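# Move tube rack into fume hood, close the sash

## Task

Set the tube rack down on the fume hood's work surface so that the whole rack lies past the orange tape line. It must be standing upright, and each tube must sit fully seated in a hole. Lower the sash until it is completely closed. The task fails if the rack or any tube touches the floor, or if the robot tips over or is left leaning. Anything that stays in place only because the robot holds it does not count. At the end, release everything and move the robot away.

## Robot and tools

Robot: a Hello Robot Stretch 4 with one arm. It has an omni-wheel base, a lift that slides up a mast, a telescoping arm that reaches forward, a wrist with yaw, pitch and roll, and a two-finger gripper with springy steel fingers. It is about 1.6 m tall; the base rim lies within 0.23 m of the base origin. Loose objects may occasionally get a small shove from outside.

Frames: the base frame sits on the floor under the base centre, x forward, y left, z up. hand_pose is reported in this frame and marks a point between the open fingertips; with all wrist joints at zero its axes line up with the base frame, though the printed position may be slightly off. The odometry frame is the base frame as it was when the scene began. base_odometry heading runs -3.142 to 3.142, positive to the left, and counts wheel turns, so slipping looks like travel.

execute_actions(actions, cameras): actions is a list holding exactly one action, or empty to just read state and images. An action may contain base, joints, or both, plus optional pace and contact_limits; alternatively it is only {"end_of_arm": "enable_torque"}, which re-enables any wrist or gripper motor that shut off. Motions in one action start together and may finish at different times.
- base: one command only, each an offset from where the base last reported itself: translate_m (metres, forward positive, -2 to 2), strafe_m (metres, left positive, -2 to 2), rotate_rad (radians, counter-clockwise from above positive, -3.2 to 3.2). Driving never turns the base.
- joints: absolute targets by name, each optional: lift_m 0 to 1.2 m; arm_m 0 to 0.55 m extension; wrist_yaw_rad -1.134 to 4.276 (0 straight ahead, positive left, 3.14 stowed back, above 3.4 the arm may block it); wrist_pitch_rad -1.117 to 4.259 (0 level, 1.57 pointing down); wrist_roll_rad -1.117 to 4.259 (0 puts both fingers level, positive turns the gripper clockwise viewed from behind); gripper_m -0.038 to 0.141, the fingertip gap in metres (negative means the tips squeeze each other). Done tolerances: ±0.004 for lift, arm and gripper, ±0.02 for yaw and roll, ±0.05 for pitch. A joint target past its range is clipped and executed with a note; any other bad value or unknown key rejects the call and nothing moves.
- pace: "slow", "default", "fast" or "max"; base speeds 0.1/0.3/0.4/0.6 m/s and 1/2/3/4 rad/s. With lift_m above 0.2 the base is slowed further, to 0.3 m/s and 1 rad/s at full height. Wrist speed does not change with pace.
- contact_limits: only arm_m, 0 (gentlest) to 0.75 (firmest), default 0.5; sets how much push stops the arm.
- cameras: list of head_camera, head_left_camera, head_right_camera, wrist_camera or all; omitted or null gives all, [] gives none. head_camera looks ahead and down from the mast top (turn the base to aim it); the two fisheye head cameras look more steeply down and show the base and arm; wrist_camera looks along the fingers, tips near the image bottom. One action lasts at most 15 s.
Anything left out of an action may still be driving toward an earlier target without any status showing it.

wait(seconds): 0 to 10; commands nothing and returns state and images. zoom_image(camera, region): region [x0, y0, x1, y1] in pixels of that camera's latest full image, at most 504 by 504. read_manual(section): only "licences"; moves nothing. finished_scene(scene): pass the current scene's number; final, and reports success.

Results: base_status and joint_status tell how each motion ended: done (for the base, wheels turned the commanded amount even if slipping), off_target, contact_stop_at_<key> (something blocked it; lift, arm or wheels go slack, a slack lift may sag under load), limit_stop_at_<name>, time_out, torque_fault. limit_stop_at_tilt means a lean over 6 degrees; lift, arm and wheels go slack and ignore commands until it eases. limit_stop_at_own_body means a self-collision guard halted the joint (likely with pitch below -0.2 and roll below -0.4 or above 4); move it away from the body. After such stops the old target is dropped. torque_fault: a wrist or gripper motor maxed out (e.g. gripper pressed into something, or over about 2 kg held level) and went limp until enable_torque. on_its_own lists uncommanded events; its 'held at' is the held target, not the actual position. If any result shows a stop, the rest of that reply's movement calls are skipped. lidar_m: 12 distances in metres, 30-degree sectors starting straight ahead and going counter-clockwise (4th left, 7th back, 10th right); '-' means nothing seen or closer than 0.25 m; it misses glass, clear plastic, thin legs. wrist_depth_mm: 7x7 grid of median depths, 100 to 2000 mm, row by row from top left. turned_by_wheels vs turned_by_imu differing by over about 0.1 rad suggests a bump or slip. base_tilt is in degrees, forward and right positive, with a fixed bias up to about 1.5. motor_effort is percent of maximum, positive toward higher joint values, bracket = peak during last action; a load in a level gripper pulls wrist_pitch_rad effort away from 0; for wheel_0..2 positive means turning right.

Gripping: command a gap smaller than the object; smaller squeezes harder and draws the object in. Neither the reading nor done proves a hold; a firm grip shows in gripper_m effort. Lift up if fingertips snag on a surface.

Avoid: driving or turning with over 1 kg held and arm_m above 0.2, especially fast; strong pushes or pulls with a high gripper or high contact limit; dropping, slamming or hard contact; letting the rack or tubes reach the floor. To unfold the wrist at the start, send lift_m 0.4 with wrist_yaw_rad 0. The robot holds its last command while you think, and faster robot motion is preferred.

Each tool is called after "Request:" as name(argument=value, ...) on one line, values as JSON.

## Session

Request:
execute_actions(actions=[])

Scene clock: 0.00 s.
base_odometry: x=+0.000 y=+0.000 heading=+0.000 (m, m, rad; odometry frame)
turned_by_wheels: +0.000 (rad since the last result)
turned_by_imu: +0.000 (rad since the last result)
base_tilt: forward=+0.5 right=+0.3 (deg)
lidar_m: 2.28 2.12 1.10 1.10 1.32 1.41 1.43 1.74 2.39 2.44 1.64 1.45
base_status: not commanded
joint_positions: lift_m=+0.160 arm_m=+0.001 wrist_yaw_rad=+3.102 wrist_pitch_rad=+0.001 wrist_roll_rad=+0.009 gripper_m=+0.057
joint_status: not commanded
motor_effort: lift_m=+19 arm_m=-1 wrist_yaw_rad=-1 wrist_pitch_rad=-9 wrist_roll_rad=-2 gripper_m=-5 wheel_0=+0 wheel_1=+0 wheel_2=+0 (%)
hand_pose: x=-0.1130 y=+0.0988 z=+0.3383 quat_wxyz=(+0.020, +0.000, +0.004, +1.000) (m; base frame)
wrist_depth_mm: 137 139 1661 1537 1464 1430 1308 / - 138 1661 1576 1430 1397 1308 / 106 137 270 1537 1464 1366 1336 / 113 137 1618 1576 1430 1366 1308 / 135 1661 1661 1576 1397 1397 1308 / 1537 1499 217 1464 1182 1336 1308 / 1008 917 854 168 831 946 946
pictures: head_camera, head_left_camera, head_right_camera, wrist_camera
Images, in order (width x height): head_camera 420x560, head_left_camera 420x672, head_right_camera 420x672, wrist_camera 616x392.

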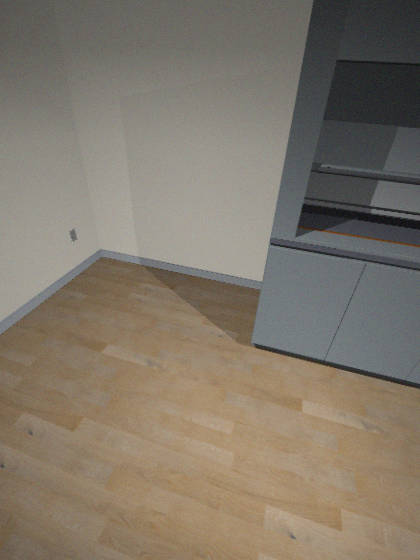

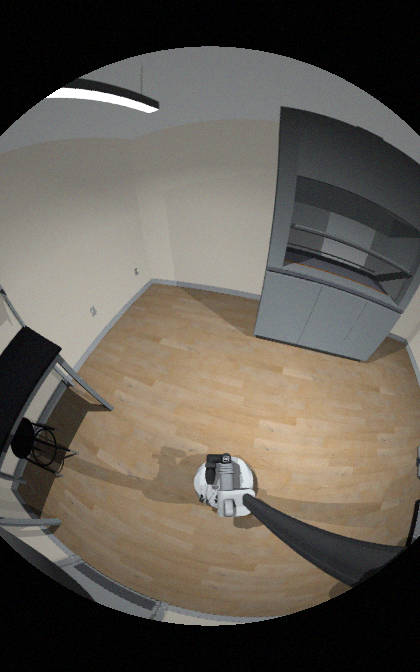

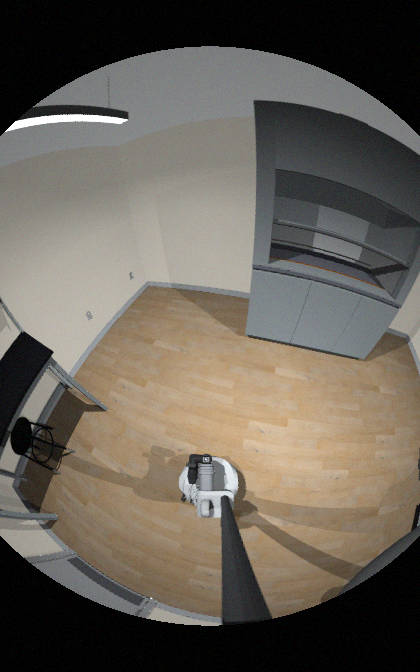

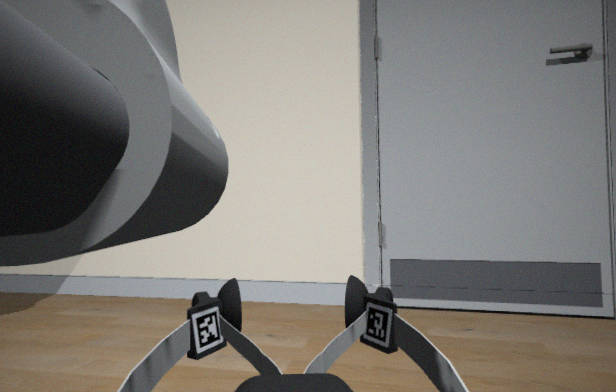

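Request:
execute_actions(actions=[{"base": {"rotate_rad": -0.6}, "joints": {"lift_m": 0.4, "wrist_yaw_rad": 0}, "pace": "fast"}])

Scene clock: 2.43 s.
base_odometry: x=+0.000 y=+0.000 heading=-0.600 (m, m, rad; odometry frame)
turned_by_wheels: -0.600 (rad since the last result)
turned_by_imu: -0.588 (rad since the last result)
base_tilt: forward=+0.3 right=+0.5 (deg)
lidar_m: 1.43 1.46 2.21 1.09 1.11 1.28 1.39 1.43 1.64 2.42 2.41 1.71
base_status: done
joint_positions: lift_m=+0.400 arm_m=+0.001 wrist_yaw_rad=+0.000 wrist_pitch_rad=+0.001 wrist_roll_rad=+0.009 gripper_m=+0.057
joint_status: all done
motor_effort: lift_m=+21(23) arm_m=-1(1) wrist_yaw_rad=-1(3) wrist_pitch_rad=-9(9) wrist_roll_rad=-2(2) gripper_m=-4(5) wheel_0=+1(8) wheel_1=+1(9) wheel_2=+1(13) (%)
hand_pose: x=+0.4603 y=-0.0873 z=+0.5779 quat_wxyz=(+1.000, +0.004, +0.000, +0.000) (m; base frame)
wrist_depth_mm: 1808 1205 1808 - - 1708 - / 1808 1160 1808 - - 1708 - / 1756 1182 1255 1366 1499 1618 - / 1756 1160 1229 1308 1430 1576 - / 1708 1160 1229 1308 1430 1537 - / 1756 1138 217 1281 1397 1537 - / 1537 1138 1205 168 1281 1499 1430
pictures: head_camera, head_left_camera, head_right_camera, wrist_camera
Images, in order (width x height): head_camera 420x560, head_left_camera 420x672, head_right_camera 420x672, wrist_camera 616x392.

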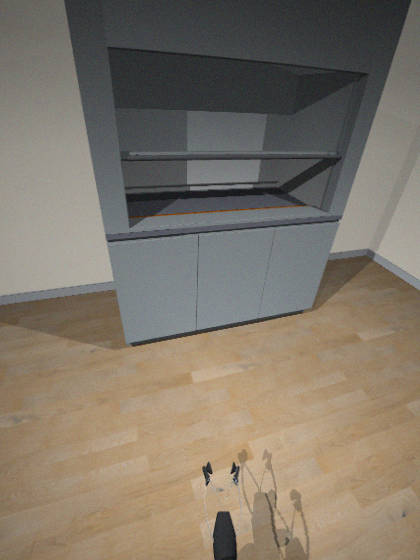

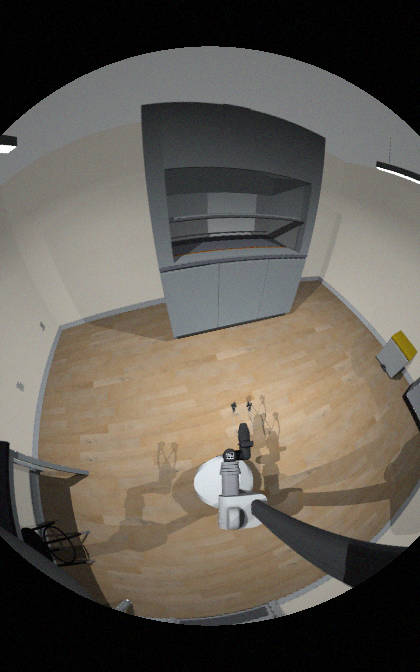

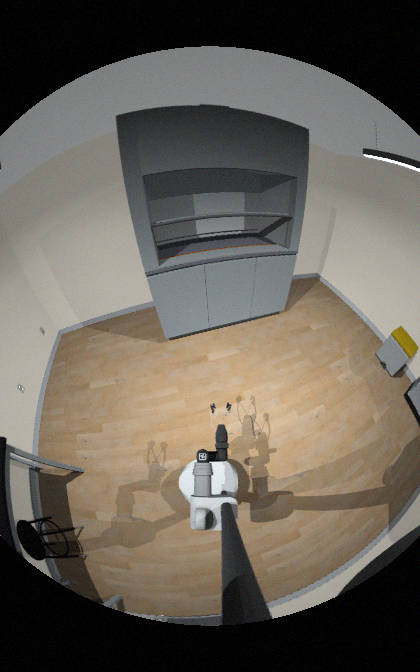

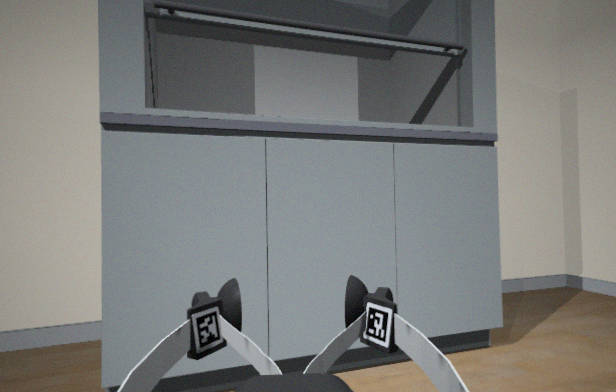

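Request:
execute_actions(actions=[{"base": {"rotate_rad": -1.2}, "pace": "fast"}], cameras=["head_camera", "head_left_camera"])

Scene clock: 4.07 s.
base_odometry: x=+0.000 y=+0.000 heading=-1.800 (m, m, rad; odometry frame)
turned_by_wheels: -1.200 (rad since the last result)
turned_by_imu: -1.178 (rad since the last result)
base_tilt: forward=+0.5 right=+0.3 (deg)
lidar_m: 2.40 1.95 1.48 1.47 2.46 1.15 1.11 1.19 1.44 1.40 1.52 2.27
base_status: done
joint_positions: lift_m=+0.400 arm_m=+0.001 wrist_yaw_rad=+0.000 wrist_pitch_rad=+0.001 wrist_roll_rad=+0.009 gripper_m=+0.057
joint_status: not commanded
motor_effort: lift_m=+19(21) arm_m=+0(0) wrist_yaw_rad=+0(2) wrist_pitch_rad=-9(9) wrist_roll_rad=-2(2) gripper_m=-5(4) wheel_0=+1(8) wheel_1=+1(7) wheel_2=+1(8) (%)
hand_pose: x=+0.4603 y=-0.0875 z=+0.5780 quat_wxyz=(+1.000, +0.004, +0.000, +0.000) (m; base frame)
wrist_depth_mm: - - - - - - - / - - - - - - - / - - - - - - - / - - - - - - - / - - - - - - - / - - 218 - 1808 - - / 1537 1397 1336 168 1281 1499 1464
pictures: head_camera, head_left_camera
Images, in order (width x height): head_camera 420x560, head_left_camera 420x672.

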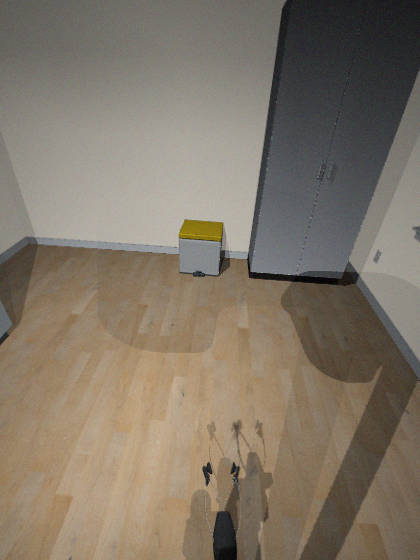

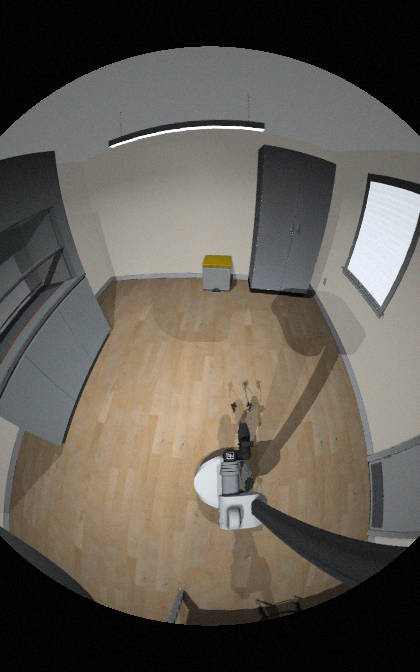

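Request:
execute_actions(actions=[{"base": {"rotate_rad": 3.1}, "joints": {"lift_m": 0.85}, "pace": "fast"}])

Scene clock: 6.50 s.
base_odometry: x=+0.000 y=+0.000 heading=+1.300 (m, m, rad; odometry frame)
turned_by_wheels: +3.100 (rad since the last result)
turned_by_imu: +3.045 (rad since the last result)
base_tilt: forward=+0.4 right=+0.3 (deg)
lidar_m: 1.07 1.17 1.42 1.39 1.54 2.14 2.40 1.98 1.51 1.44 2.42 1.15
base_status: done
joint_positions: lift_m=+0.850 arm_m=+0.001 wrist_yaw_rad=+0.000 wrist_pitch_rad=+0.001 wrist_roll_rad=+0.009 gripper_m=+0.057
joint_status: all done
motor_effort: lift_m=+21(22) arm_m=+0(0) wrist_yaw_rad=-1(1) wrist_pitch_rad=-9(10) wrist_roll_rad=-2(2) gripper_m=-3(4) wheel_0=-1(13) wheel_1=-1(13) wheel_2=-1(15) (%)
hand_pose: x=+0.4603 y=-0.0873 z=+1.0279 quat_wxyz=(+1.000, +0.004, +0.000, +0.000) (m; base frame)
wrist_depth_mm: 1464 1499 1499 1537 1661 1618 1618 / 1618 1618 1661 1661 1576 1576 1618 / 1661 1618 1618 1618 1661 1661 1661 / 1661 1618 1618 1618 1661 1618 1618 / 1499 991 1397 1336 1618 1618 1576 / 917 904 218 917 854 1576 1618 / 1618 1182 1618 168 1576 1576 1618
pictures: head_camera, head_left_camera, head_right_camera, wrist_camera
Images, in order (width x height): head_camera 420x560, head_left_camera 420x672, head_right_camera 420x672, wrist_camera 616x392.

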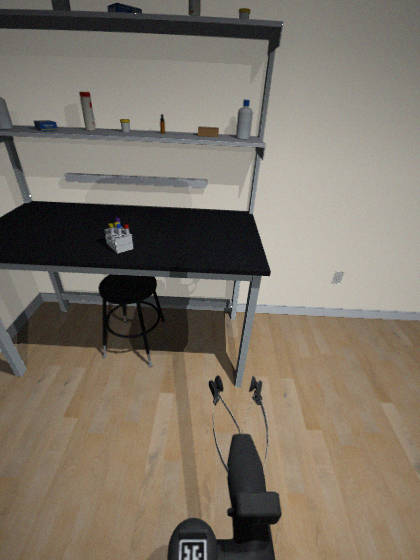

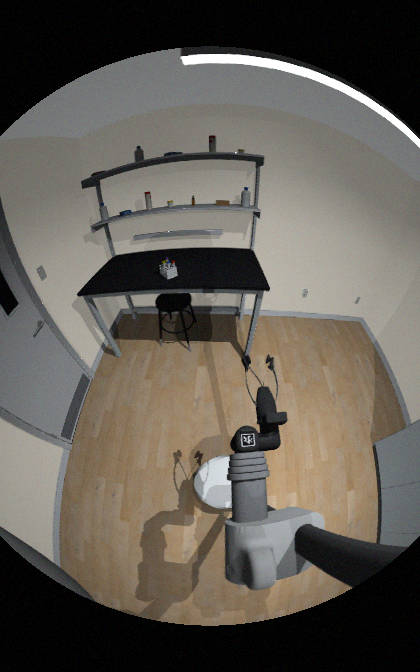

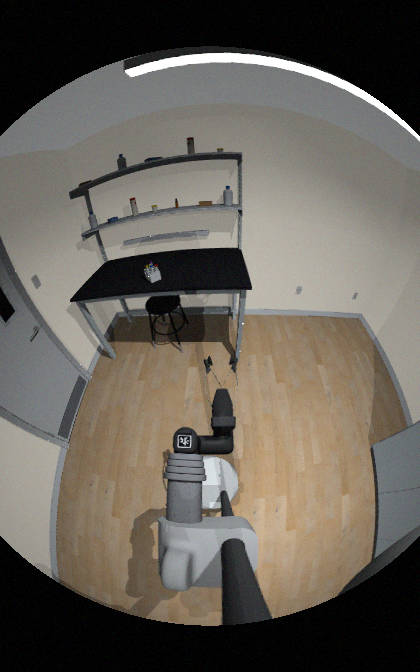

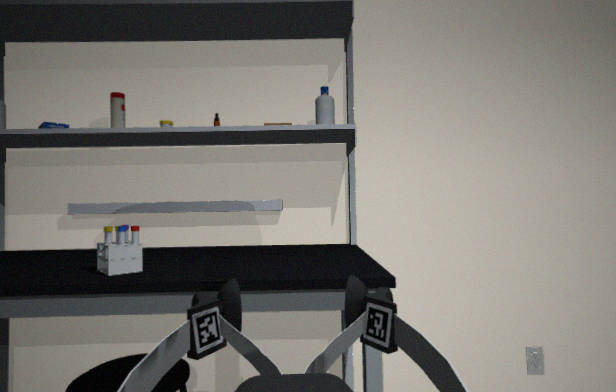

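Request:
zoom_image(camera="head_camera", region=[80, 200, 170, 270])

Request:
zoom_image(camera="wrist_camera", region=[70, 200, 180, 290])

Region (80, 200, 170, 270) of head_camera's 420x560 image, scaled by 5.600, with more detail than that image has.

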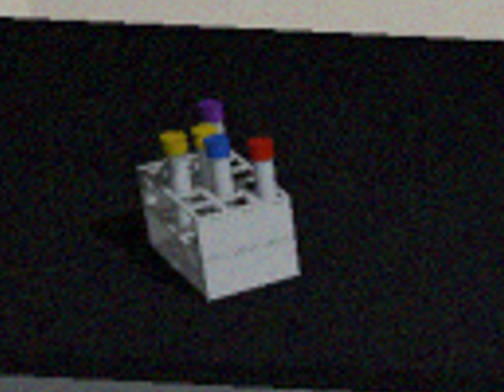

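Region (70, 200, 180, 290) of wrist_camera's 616x392 image, scaled by 4.582; it fills the top 412 rows of this view, and the rest is white.

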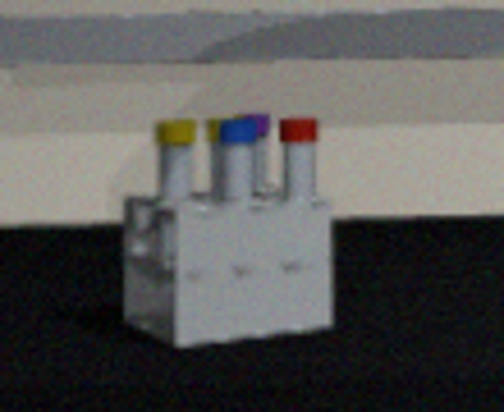

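Request:
execute_actions(actions=[{"base": {"translate_m": 0.5}, "joints": {"lift_m": 0.95, "wrist_pitch_rad": 0.4, "wrist_yaw_rad": 0.6, "gripper_m": 0.14}, "pace": "fast"}], cameras=["head_camera", "wrist_camera", "head_left_camera"])

Scene clock: 9.77 s.
base_odometry: x=+0.134 y=+0.482 heading=+1.300 (m, m, rad; odometry frame)
turned_by_wheels: +0.000 (rad since the last result)
turned_by_imu: -0.001 (rad since the last result)
base_tilt: forward=+0.4 right=+0.3 (deg)
lidar_m: 0.58 0.65 0.89 1.37 1.47 2.13 2.93 2.03 1.53 1.96 1.90 0.63
base_status: done
joint_positions: lift_m=+0.950 arm_m=+0.001 wrist_yaw_rad=+0.600 wrist_pitch_rad=+0.402 wrist_roll_rad=+0.009 gripper_m=+0.140
joint_status: all done
motor_effort: lift_m=+21(20) arm_m=-1(0) wrist_yaw_rad=-1(7) wrist_pitch_rad=-7(8) wrist_roll_rad=-3(2) gripper_m=-1(6) wheel_0=+0(8) wheel_1=+0(8) wheel_2=+2(13) (%)
hand_pose: x=+0.4403 y=+0.0777 z=+1.0152 quat_wxyz=(+0.936, -0.055, +0.192, +0.289) (m; base frame)
wrist_depth_mm: 1182 1430 1430 1229 1078 960 866 / 1229 1464 1464 1281 1098 960 878 / 1042 1025 946 917 1025 991 904 / 1042 707 627 634 654 647 640 / 1308 1537 654 500 477 480 477 / 1281 210 1661 878 404 359 375 / 1366 1336 1366 148 1308 402 334
pictures: head_camera, head_left_camera, wrist_camera
Images, in order (width x height): head_camera 420x560, head_left_camera 420x672, wrist_camera 616x392.

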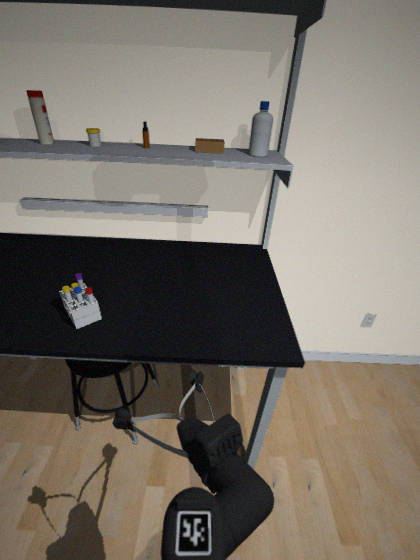

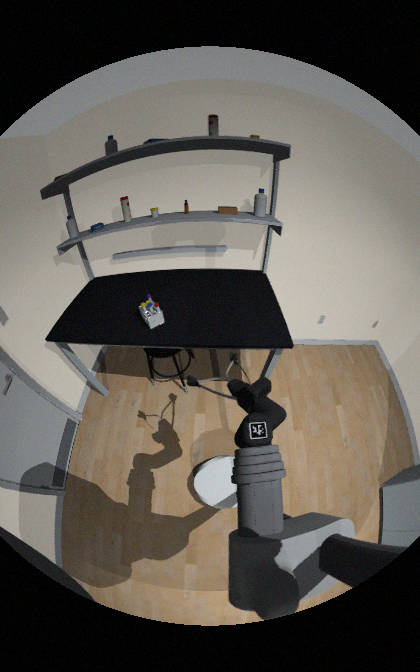

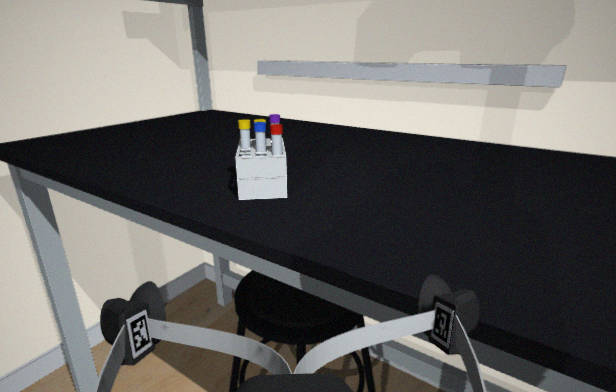

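Request:
zoom_image(camera="wrist_camera", region=[200, 95, 330, 215])

Request:
zoom_image(camera="head_camera", region=[35, 260, 125, 340])

Region (200, 95, 330, 215) of wrist_camera's 616x392 image, scaled by 3.877; it fills the top 465 rows of this view, and the rest is white.

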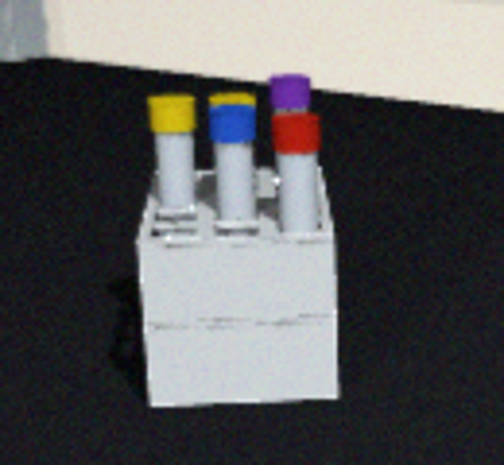

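Region (35, 260, 125, 340) of head_camera's 420x560 image, scaled by 5.600, with more detail than that image has.

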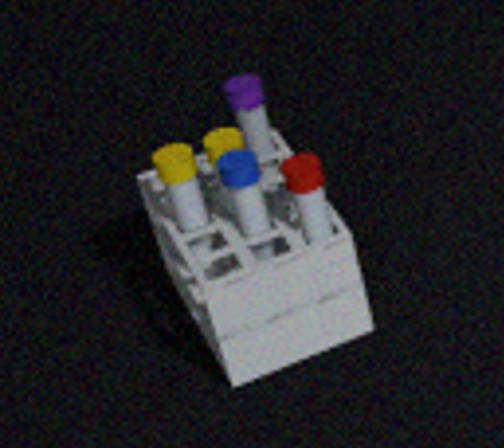

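Request:
execute_actions(actions=[{"base": {"rotate_rad": 0.72}, "joints": {"lift_m": 0.92, "wrist_pitch_rad": 0.25, "wrist_yaw_rad": 0, "wrist_roll_rad": 0}, "pace": "fast"}], cameras=[])

Request:
execute_actions(actions=[{"base": {"strafe_m": -0.115}, "joints": {"arm_m": 0.15}, "pace": "fast"}], cameras=["head_camera", "wrist_camera"])

Scene clock: 12.70 s.
base_odometry: x=+0.134 y=+0.482 heading=+2.020 (m, m, rad; odometry frame)
turned_by_wheels: +0.719 (rad since the last result)
turned_by_imu: +0.708 (rad since the last result)
base_tilt: forward=+0.4 right=+0.3 (deg)
lidar_m: 0.69 1.19 1.39 1.62 2.73 2.89 1.73 1.54 2.28 1.62 0.58 0.60
base_status: done
joint_positions: lift_m=+0.920 arm_m=+0.001 wrist_yaw_rad=+0.000 wrist_pitch_rad=+0.253 wrist_roll_rad=+0.000 gripper_m=+0.140
joint_status: all done
motor_effort: lift_m=+17(20) arm_m=-1(1) wrist_yaw_rad=-1(6) wrist_pitch_rad=-10(14) wrist_roll_rad=-2(4) gripper_m=-1(0) wheel_0=-1(7) wheel_1=-2(6) wheel_2=-4(7) (%)
hand_pose: x=+0.4511 y=-0.0873 z=+1.0262 quat_wxyz=(+0.992, +0.000, +0.126, +0.000) (m; base frame)
wrist_depth_mm: 1078 1205 1430 1229 1042 1025 904 / 1078 1229 1430 1464 1281 1042 946 / 1118 1255 1576 1499 1229 1078 931 / 1098 1098 960 960 691 976 946 / 1118 1255 715 597 585 603 609 / 1182 210 1661 1618 459 413 436 / 1182 1160 1537 148 820 392 357
pictures: none
No camera images: the call's "cameras" was empty. Leave "cameras" out to get every camera's image.

Scene clock: 14.10 s.
base_odometry: x=+0.237 y=+0.532 heading=+2.020 (m, m, rad; odometry frame)
turned_by_wheels: +0.000 (rad since the last result)
turned_by_imu: +0.000 (rad since the last result)
base_tilt: forward=+0.5 right=+0.3 (deg)
lidar_m: 0.58 1.05 1.47 1.73 2.93 2.99 1.68 1.48 2.20 1.55 0.51 0.51
base_status: done
joint_positions: lift_m=+0.920 arm_m=+0.149 wrist_yaw_rad=+0.000 wrist_pitch_rad=+0.252 wrist_roll_rad=+0.000 gripper_m=+0.140
joint_status: all done
motor_effort: lift_m=+17(17) arm_m=+6(10) wrist_yaw_rad=-1(2) wrist_pitch_rad=-8(10) wrist_roll_rad=-3(3) gripper_m=+0(1) wheel_0=-1(9) wheel_1=+0(8) wheel_2=+0(1) (%)
hand_pose: x=+0.5991 y=-0.0874 z=+1.0263 quat_wxyz=(+0.992, +0.000, +0.126, +0.000) (m; base frame)
wrist_depth_mm: 1042 1182 1138 1060 960 854 768 / 1098 1205 1397 1229 1060 904 778 / 1078 1255 1464 1308 1060 904 788 / 1042 960 976 854 960 891 809 / 946 597 603 430 597 591 603 / 1098 210 433 433 407 410 436 / 1098 1308 379 148 325 325 343
pictures: head_camera, wrist_camera
Images, in order (width x height): head_camera 420x560, wrist_camera 616x392.

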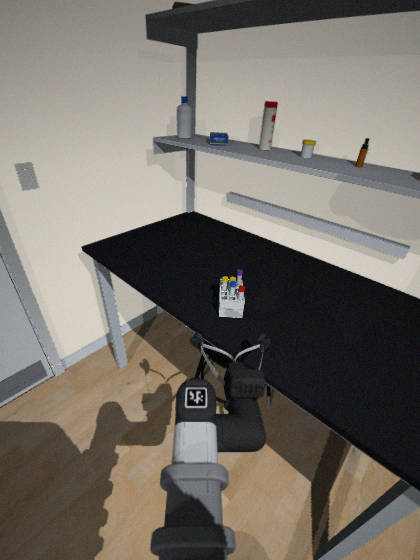

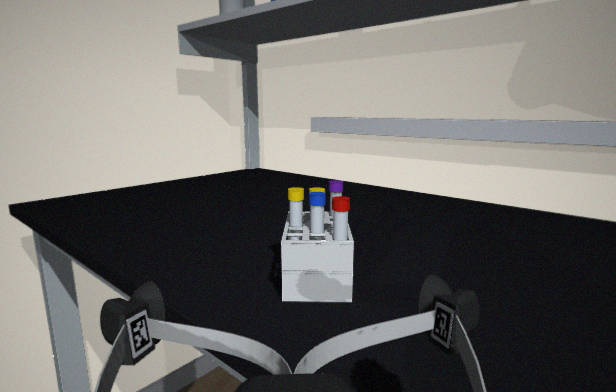

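Request:
zoom_image(camera="wrist_camera", region=[250, 170, 390, 310])

Region (250, 170, 390, 310) of wrist_camera's 616x392 image, scaled by 3.600.

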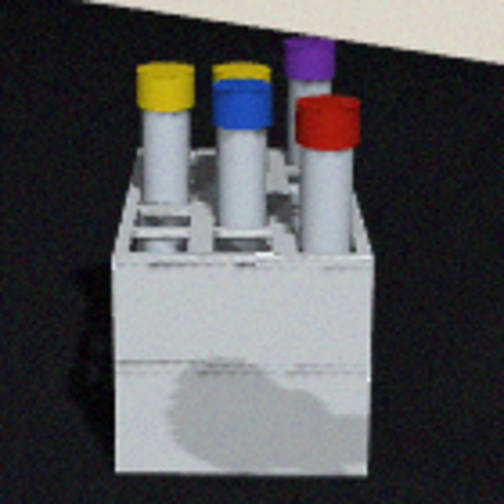

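Request:
execute_actions(actions=[{"base": {"strafe_m": -0.022}, "joints": {"arm_m": 0.27, "lift_m": 0.85}}], cameras=["head_camera", "wrist_camera"])

Scene clock: 16.33 s.
base_odometry: x=+0.257 y=+0.541 heading=+2.020 (m, m, rad; odometry frame)
turned_by_wheels: +0.000 (rad since the last result)
turned_by_imu: +0.001 (rad since the last result)
base_tilt: forward=+0.5 right=+0.2 (deg)
lidar_m: 0.72 1.00 1.46 1.77 2.99 3.02 1.64 1.48 2.20 1.52 0.50 0.50
base_status: done
joint_positions: lift_m=+0.850 arm_m=+0.269 wrist_yaw_rad=+0.000 wrist_pitch_rad=+0.252 wrist_roll_rad=+0.000 gripper_m=+0.140
joint_status: all done
motor_effort: lift_m=+17(18) arm_m=+6(2) wrist_yaw_rad=-1(0) wrist_pitch_rad=-9(8) wrist_roll_rad=-3(3) gripper_m=-1(1) wheel_0=+0(10) wheel_1=-1(6) wheel_2=+0(1) (%)
hand_pose: x=+0.7191 y=-0.0874 z=+0.9563 quat_wxyz=(+0.992, +0.000, +0.126, +0.000) (m; base frame)
wrist_depth_mm: 991 1138 1182 1078 904 788 699 / 1025 1138 1281 1060 904 778 683 / 1025 1205 1336 1060 960 831 732 / 668 668 668 325 668 668 668 / 442 410 413 304 410 413 410 / 820 211 296 294 279 279 297 / 1098 233 223 148 222 224 234
pictures: head_camera, wrist_camera
Images, in order (width x height): head_camera 420x560, wrist_camera 616x392.

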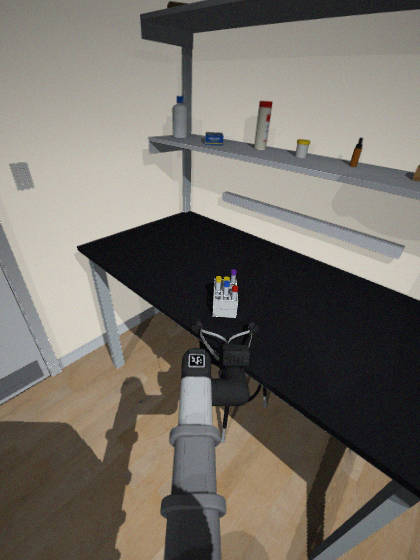

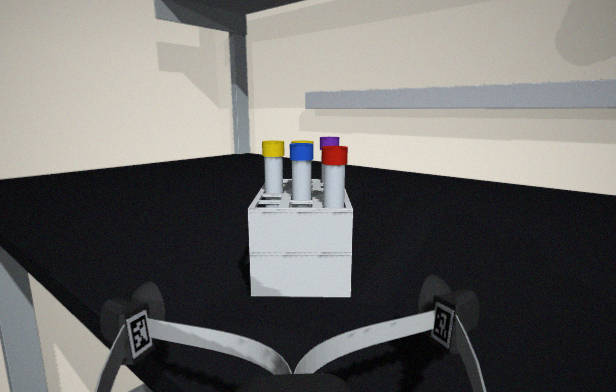

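Request:
execute_actions(actions=[{"joints": {"arm_m": 0.365, "wrist_yaw_rad": -0.035, "lift_m": 0.848}, "contact_limits": {"arm_m": 0.2}}], cameras=["head_camera", "wrist_camera"])

Scene clock: 18.13 s.
base_odometry: x=+0.257 y=+0.541 heading=+2.020 (m, m, rad; odometry frame)
turned_by_wheels: +0.000 (rad since the last result)
turned_by_imu: +0.001 (rad since the last result)
base_tilt: forward=+0.4 right=+0.2 (deg)
lidar_m: 0.60 1.00 1.48 1.74 2.93 2.99 1.62 1.48 2.19 1.53 0.50 0.49
base_status: not commanded
joint_positions: lift_m=+0.848 arm_m=+0.364 wrist_yaw_rad=-0.035 wrist_pitch_rad=+0.252 wrist_roll_rad=+0.000 gripper_m=+0.140
joint_status: all done
motor_effort: lift_m=+17(17) arm_m=+6(4) wrist_yaw_rad=+0(3) wrist_pitch_rad=-9(8) wrist_roll_rad=-3(3) gripper_m=-1(0) wheel_0=+0(0) wheel_1=-1(1) wheel_2=+0(0) (%)
contact_limits: arm_m 0.2
hand_pose: x=+0.8109 y=-0.0971 z=+0.9543 quat_wxyz=(+0.992, +0.002, +0.126, -0.017) (m; base frame)
wrist_depth_mm: 960 1078 1098 960 831 732 654 / 976 1118 1160 976 820 691 627 / 1008 1160 1182 991 878 759 683 / 654 654 580 229 661 654 654 / 404 404 264 210 404 407 404 / 294 211 216 213 216 277 293 / 229 212 218 148 219 220 230
pictures: head_camera, wrist_camera
Images, in order (width x height): head_camera 420x560, wrist_camera 616x392.

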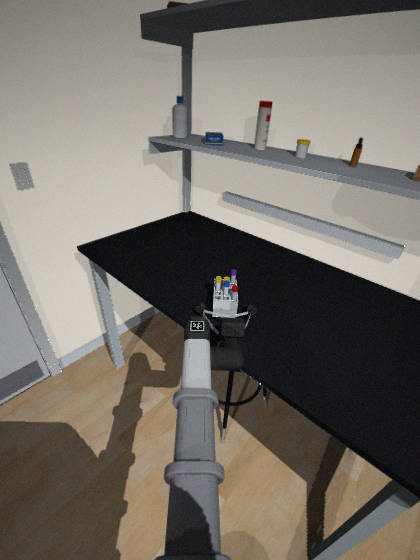

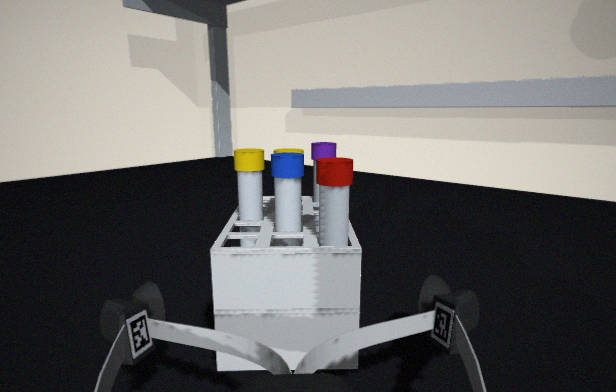

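Request:
zoom_image(camera="head_camera", region=[180, 260, 280, 350])

Region (180, 260, 280, 350) of head_camera's 420x560 image, scaled by 5.040, with more detail than that image has; it fills the top 454 rows of this view, and the rest is white.

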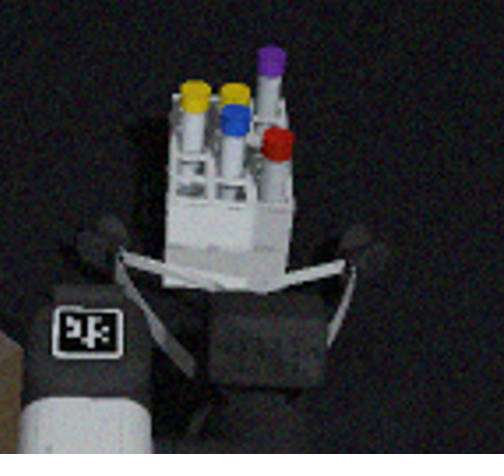

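Request:
execute_actions(actions=[{"joints": {"arm_m": 0.38, "gripper_m": 0.1}, "contact_limits": {"arm_m": 0.2}}], cameras=["head_camera", "wrist_camera"])

Request:
zoom_image(camera="head_camera", region=[180, 260, 280, 350])

Scene clock: 19.73 s.
base_odometry: x=+0.257 y=+0.541 heading=+2.020 (m, m, rad; odometry frame)
turned_by_wheels: +0.000 (rad since the last result)
turned_by_imu: +0.001 (rad since the last result)
base_tilt: forward=+0.5 right=+0.3 (deg)
lidar_m: 0.60 0.99 1.47 1.73 2.94 3.00 1.63 1.48 2.18 1.54 0.47 0.48
base_status: not commanded
joint_positions: lift_m=+0.848 arm_m=+0.379 wrist_yaw_rad=-0.035 wrist_pitch_rad=+0.252 wrist_roll_rad=+0.000 gripper_m=+0.100
joint_status: all done
motor_effort: lift_m=+17(17) arm_m=+6(4) wrist_yaw_rad=+0(0) wrist_pitch_rad=-9(9) wrist_roll_rad=-3(3) gripper_m=-2(2) wheel_0=+0(0) wheel_1=-1(1) wheel_2=+0(0) (%)
contact_limits: arm_m 0.2
hand_pose: x=+0.8259 y=-0.0971 z=+0.9543 quat_wxyz=(+0.992, +0.002, +0.126, -0.017) (m; base frame)
wrist_depth_mm: 946 1078 1060 960 820 707 634 / 946 1138 1160 960 798 691 609 / 976 1118 1182 976 866 732 661 / 654 654 585 215 661 661 661 / 404 402 238 196 402 402 402 / 293 291 196 198 198 293 294 / 229 212 206 151 220 220 230
pictures: head_camera, wrist_camera
Images, in order (width x height): head_camera 420x560, wrist_camera 616x392.

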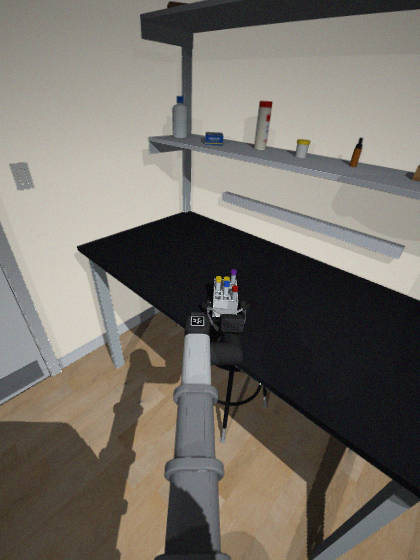

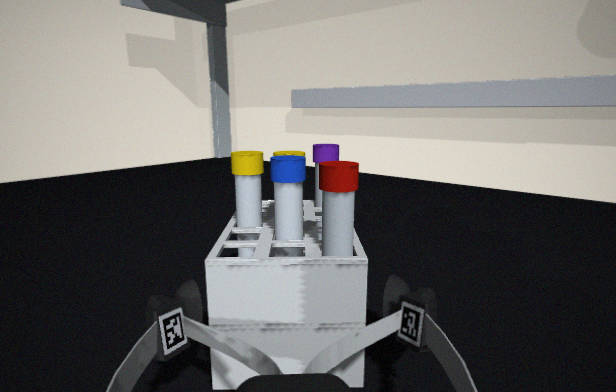

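Region (180, 260, 280, 350) of head_camera's 420x560 image, scaled by 5.040, with more detail than that image has; it fills the top 454 rows of this view, and the rest is white.

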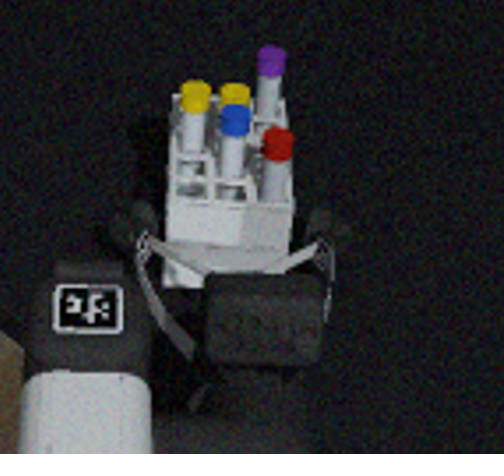

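Request:
execute_actions(actions=[{"joints": {"gripper_m": 0.05}}], cameras=["head_camera", "wrist_camera"])

Request:
zoom_image(camera="head_camera", region=[180, 260, 280, 350])

Scene clock: 21.23 s.
base_odometry: x=+0.257 y=+0.541 heading=+2.020 (m, m, rad; odometry frame)
turned_by_wheels: +0.000 (rad since the last result)
turned_by_imu: +0.001 (rad since the last result)
base_tilt: forward=+0.4 right=+0.3 (deg)
lidar_m: 0.57 0.97 1.47 1.73 2.96 3.01 1.66 1.50 2.19 1.51 0.48 0.49
base_status: not commanded
joint_positions: lift_m=+0.848 arm_m=+0.379 wrist_yaw_rad=-0.035 wrist_pitch_rad=+0.253 wrist_roll_rad=+0.000 gripper_m=+0.050
joint_status: all done
motor_effort: lift_m=+17(17) arm_m=+6(6) wrist_yaw_rad=+0(1) wrist_pitch_rad=-10(10) wrist_roll_rad=-3(3) gripper_m=-18(19) wheel_0=+0(0) wheel_1=-1(1) wheel_2=+0(0) (%)
hand_pose: x=+0.8259 y=-0.0971 z=+0.9542 quat_wxyz=(+0.992, +0.002, +0.126, -0.017) (m; base frame)
wrist_depth_mm: 946 1078 1098 960 809 707 634 / 960 1138 1182 946 798 676 615 / 976 1160 1182 976 854 750 668 / 647 647 580 208 647 654 647 / 404 402 240 189 373 404 402 / 293 290 189 187 190 290 291 / 231 175 191 191 198 218 229
pictures: head_camera, wrist_camera
Images, in order (width x height): head_camera 420x560, wrist_camera 616x392.

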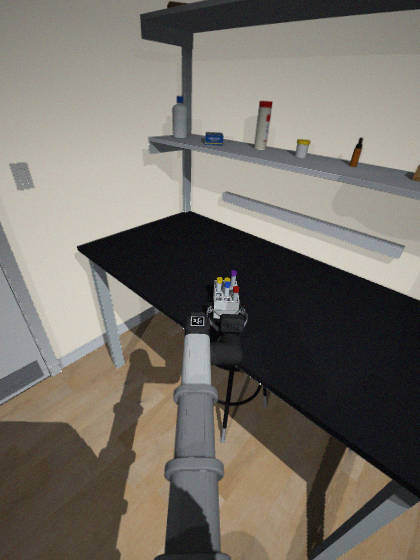

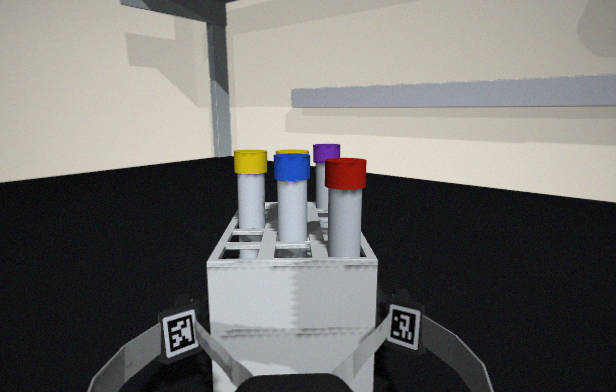

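Region (180, 260, 280, 350) of head_camera's 420x560 image, scaled by 5.040, with more detail than that image has; it fills the top 454 rows of this view, and the rest is white.

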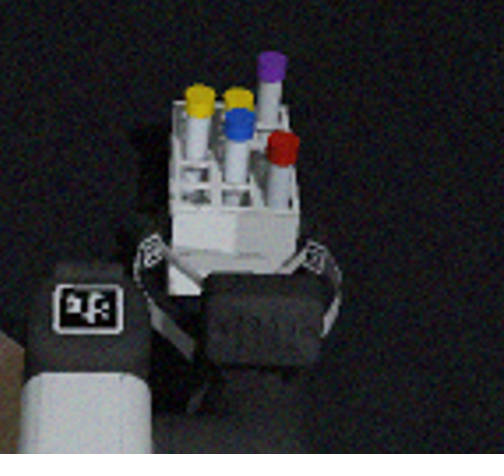

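Request:
execute_actions(actions=[{"joints": {"gripper_m": 0.02}}], cameras=["wrist_camera"])

Request:
execute_actions(actions=[{"joints": {"lift_m": 0.88}, "pace": "slow"}], cameras=["head_camera", "wrist_camera"])

Scene clock: 23.03 s.
base_odometry: x=+0.257 y=+0.541 heading=+2.020 (m, m, rad; odometry frame)
turned_by_wheels: +0.000 (rad since the last result)
turned_by_imu: +0.001 (rad since the last result)
base_tilt: forward=+0.4 right=+0.3 (deg)
lidar_m: 0.56 0.99 1.48 1.73 3.00 3.01 1.64 1.46 2.20 1.53 0.47 0.49
base_status: not commanded
joint_positions: lift_m=+0.848 arm_m=+0.379 wrist_yaw_rad=-0.035 wrist_pitch_rad=+0.254 wrist_roll_rad=+0.000 gripper_m=+0.021
joint_status: all done
motor_effort: lift_m=+17(17) arm_m=+6(6) wrist_yaw_rad=-1(1) wrist_pitch_rad=-13(12) wrist_roll_rad=-3(3) gripper_m=-29(29) wheel_0=+0(0) wheel_1=-1(1) wheel_2=+0(0) (%)
hand_pose: x=+0.8258 y=-0.0971 z=+0.9540 quat_wxyz=(+0.992, +0.002, +0.126, -0.017) (m; base frame)
wrist_depth_mm: 946 1078 1060 960 809 715 634 / 976 1138 1160 946 798 699 627 / 976 1160 1160 960 854 741 661 / 647 647 569 199 574 647 647 / 404 402 229 181 373 402 402 / 291 290 178 179 182 290 291 / 228 171 183 183 186 169 229
pictures: wrist_camera
Images, in order (width x height): wrist_camera 616x392.

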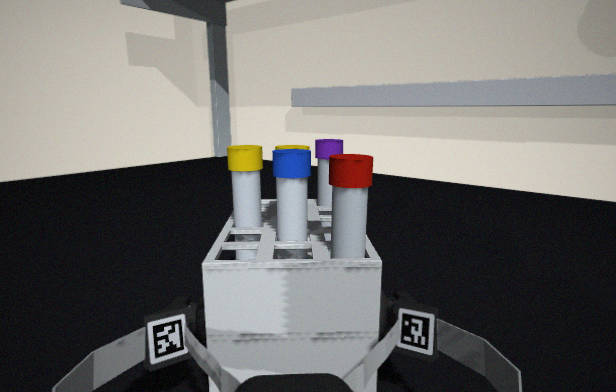

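Scene clock: 24.13 s.
base_odometry: x=+0.257 y=+0.541 heading=+2.020 (m, m, rad; odometry frame)
turned_by_wheels: +0.000 (rad since the last result)
turned_by_imu: +0.000 (rad since the last result)
base_tilt: forward=+0.4 right=+0.3 (deg)
lidar_m: 0.58 1.03 1.47 1.75 2.96 3.02 1.65 1.47 2.19 1.51 0.50 0.50
base_status: not commanded
joint_positions: lift_m=+0.880 arm_m=+0.379 wrist_yaw_rad=-0.035 wrist_pitch_rad=+0.254 wrist_roll_rad=+0.000 gripper_m=+0.021
joint_status: all done
motor_effort: lift_m=+22(22) arm_m=+6(6) wrist_yaw_rad=+0(1) wrist_pitch_rad=-12(12) wrist_roll_rad=-3(3) gripper_m=-29(30) wheel_0=+0(0) wheel_1=-1(1) wheel_2=+0(0) (%)
hand_pose: x=+0.8258 y=-0.0971 z=+0.9856 quat_wxyz=(+0.992, +0.002, +0.126, -0.017) (m; base frame)
wrist_depth_mm: 946 1042 1060 960 809 707 634 / 976 1118 1160 976 831 715 640 / 976 1160 1182 946 842 732 654 / 788 778 699 200 778 723 676 / 488 484 229 179 452 484 484 / 353 351 178 179 182 351 353 / 277 171 182 182 187 169 276
pictures: head_camera, wrist_camera
Images, in order (width x height): head_camera 420x560, wrist_camera 616x392.

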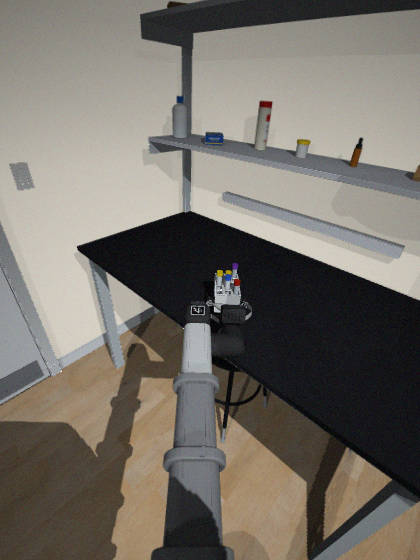

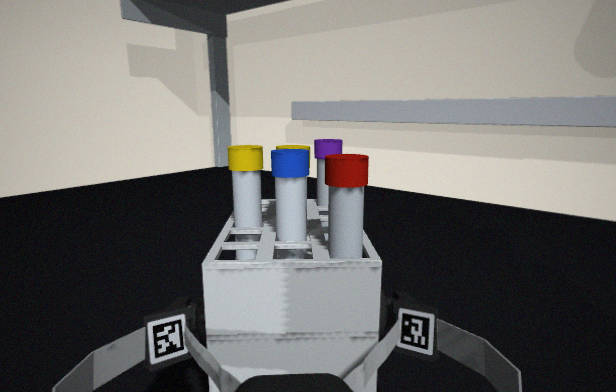

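Request:
execute_actions(actions=[{"base": {"rotate_rad": -1.7}, "joints": {"arm_m": 0.0, "lift_m": 0.93, "wrist_yaw_rad": 0, "gripper_m": 0.02}, "pace": "default"}], cameras=["head_left_camera", "wrist_camera"])

Scene clock: 26.87 s.
base_odometry: x=+0.257 y=+0.541 heading=+0.320 (m, m, rad; odometry frame)
turned_by_wheels: -1.700 (rad since the last result)
turned_by_imu: -1.668 (rad since the last result)
base_tilt: forward=+0.4 right=+0.3 (deg)
lidar_m: 0.41 0.51 0.50 0.55 0.84 1.48 1.64 2.53 2.99 1.76 1.48 0.41
base_status: done
joint_positions: lift_m=+0.930 arm_m=+0.002 wrist_yaw_rad=+0.000 wrist_pitch_rad=+0.254 wrist_roll_rad=+0.000 gripper_m=+0.021
joint_status: all done
motor_effort: lift_m=+21(26) arm_m=-7(8) wrist_yaw_rad=+0(7) wrist_pitch_rad=-14(14) wrist_roll_rad=-3(2) gripper_m=-28(30) wheel_0=+2(7) wheel_1=+0(9) wheel_2=+3(6) (%)
hand_pose: x=+0.4521 y=-0.0875 z=+1.0355 quat_wxyz=(+0.992, +0.000, +0.127, +0.000) (m; base frame)
wrist_depth_mm: 1042 1229 1499 - 1983 1661 1464 / 1078 1281 1576 - - 1708 1537 / 1078 1308 1537 1863 - 1756 1537 / 1098 1336 1499 199 - 1756 1618 / 1118 1366 229 182 - 1863 1618 / 1138 1255 179 179 182 1983 1708 / 1118 171 182 183 186 169 1661
pictures: head_left_camera, wrist_camera
Images, in order (width x height): head_left_camera 420x672, wrist_camera 616x392.

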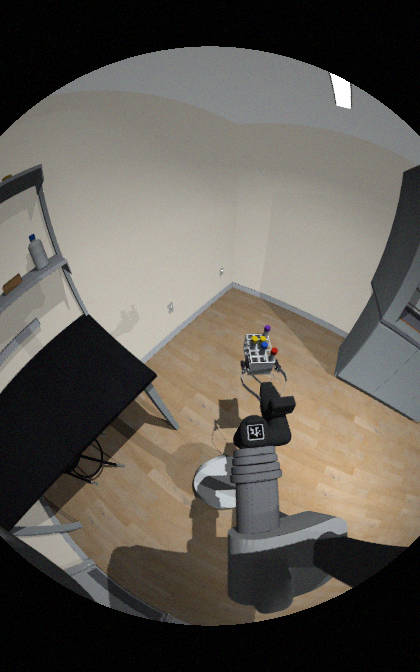

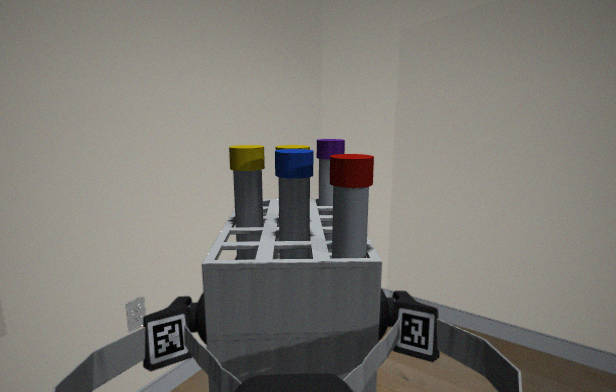

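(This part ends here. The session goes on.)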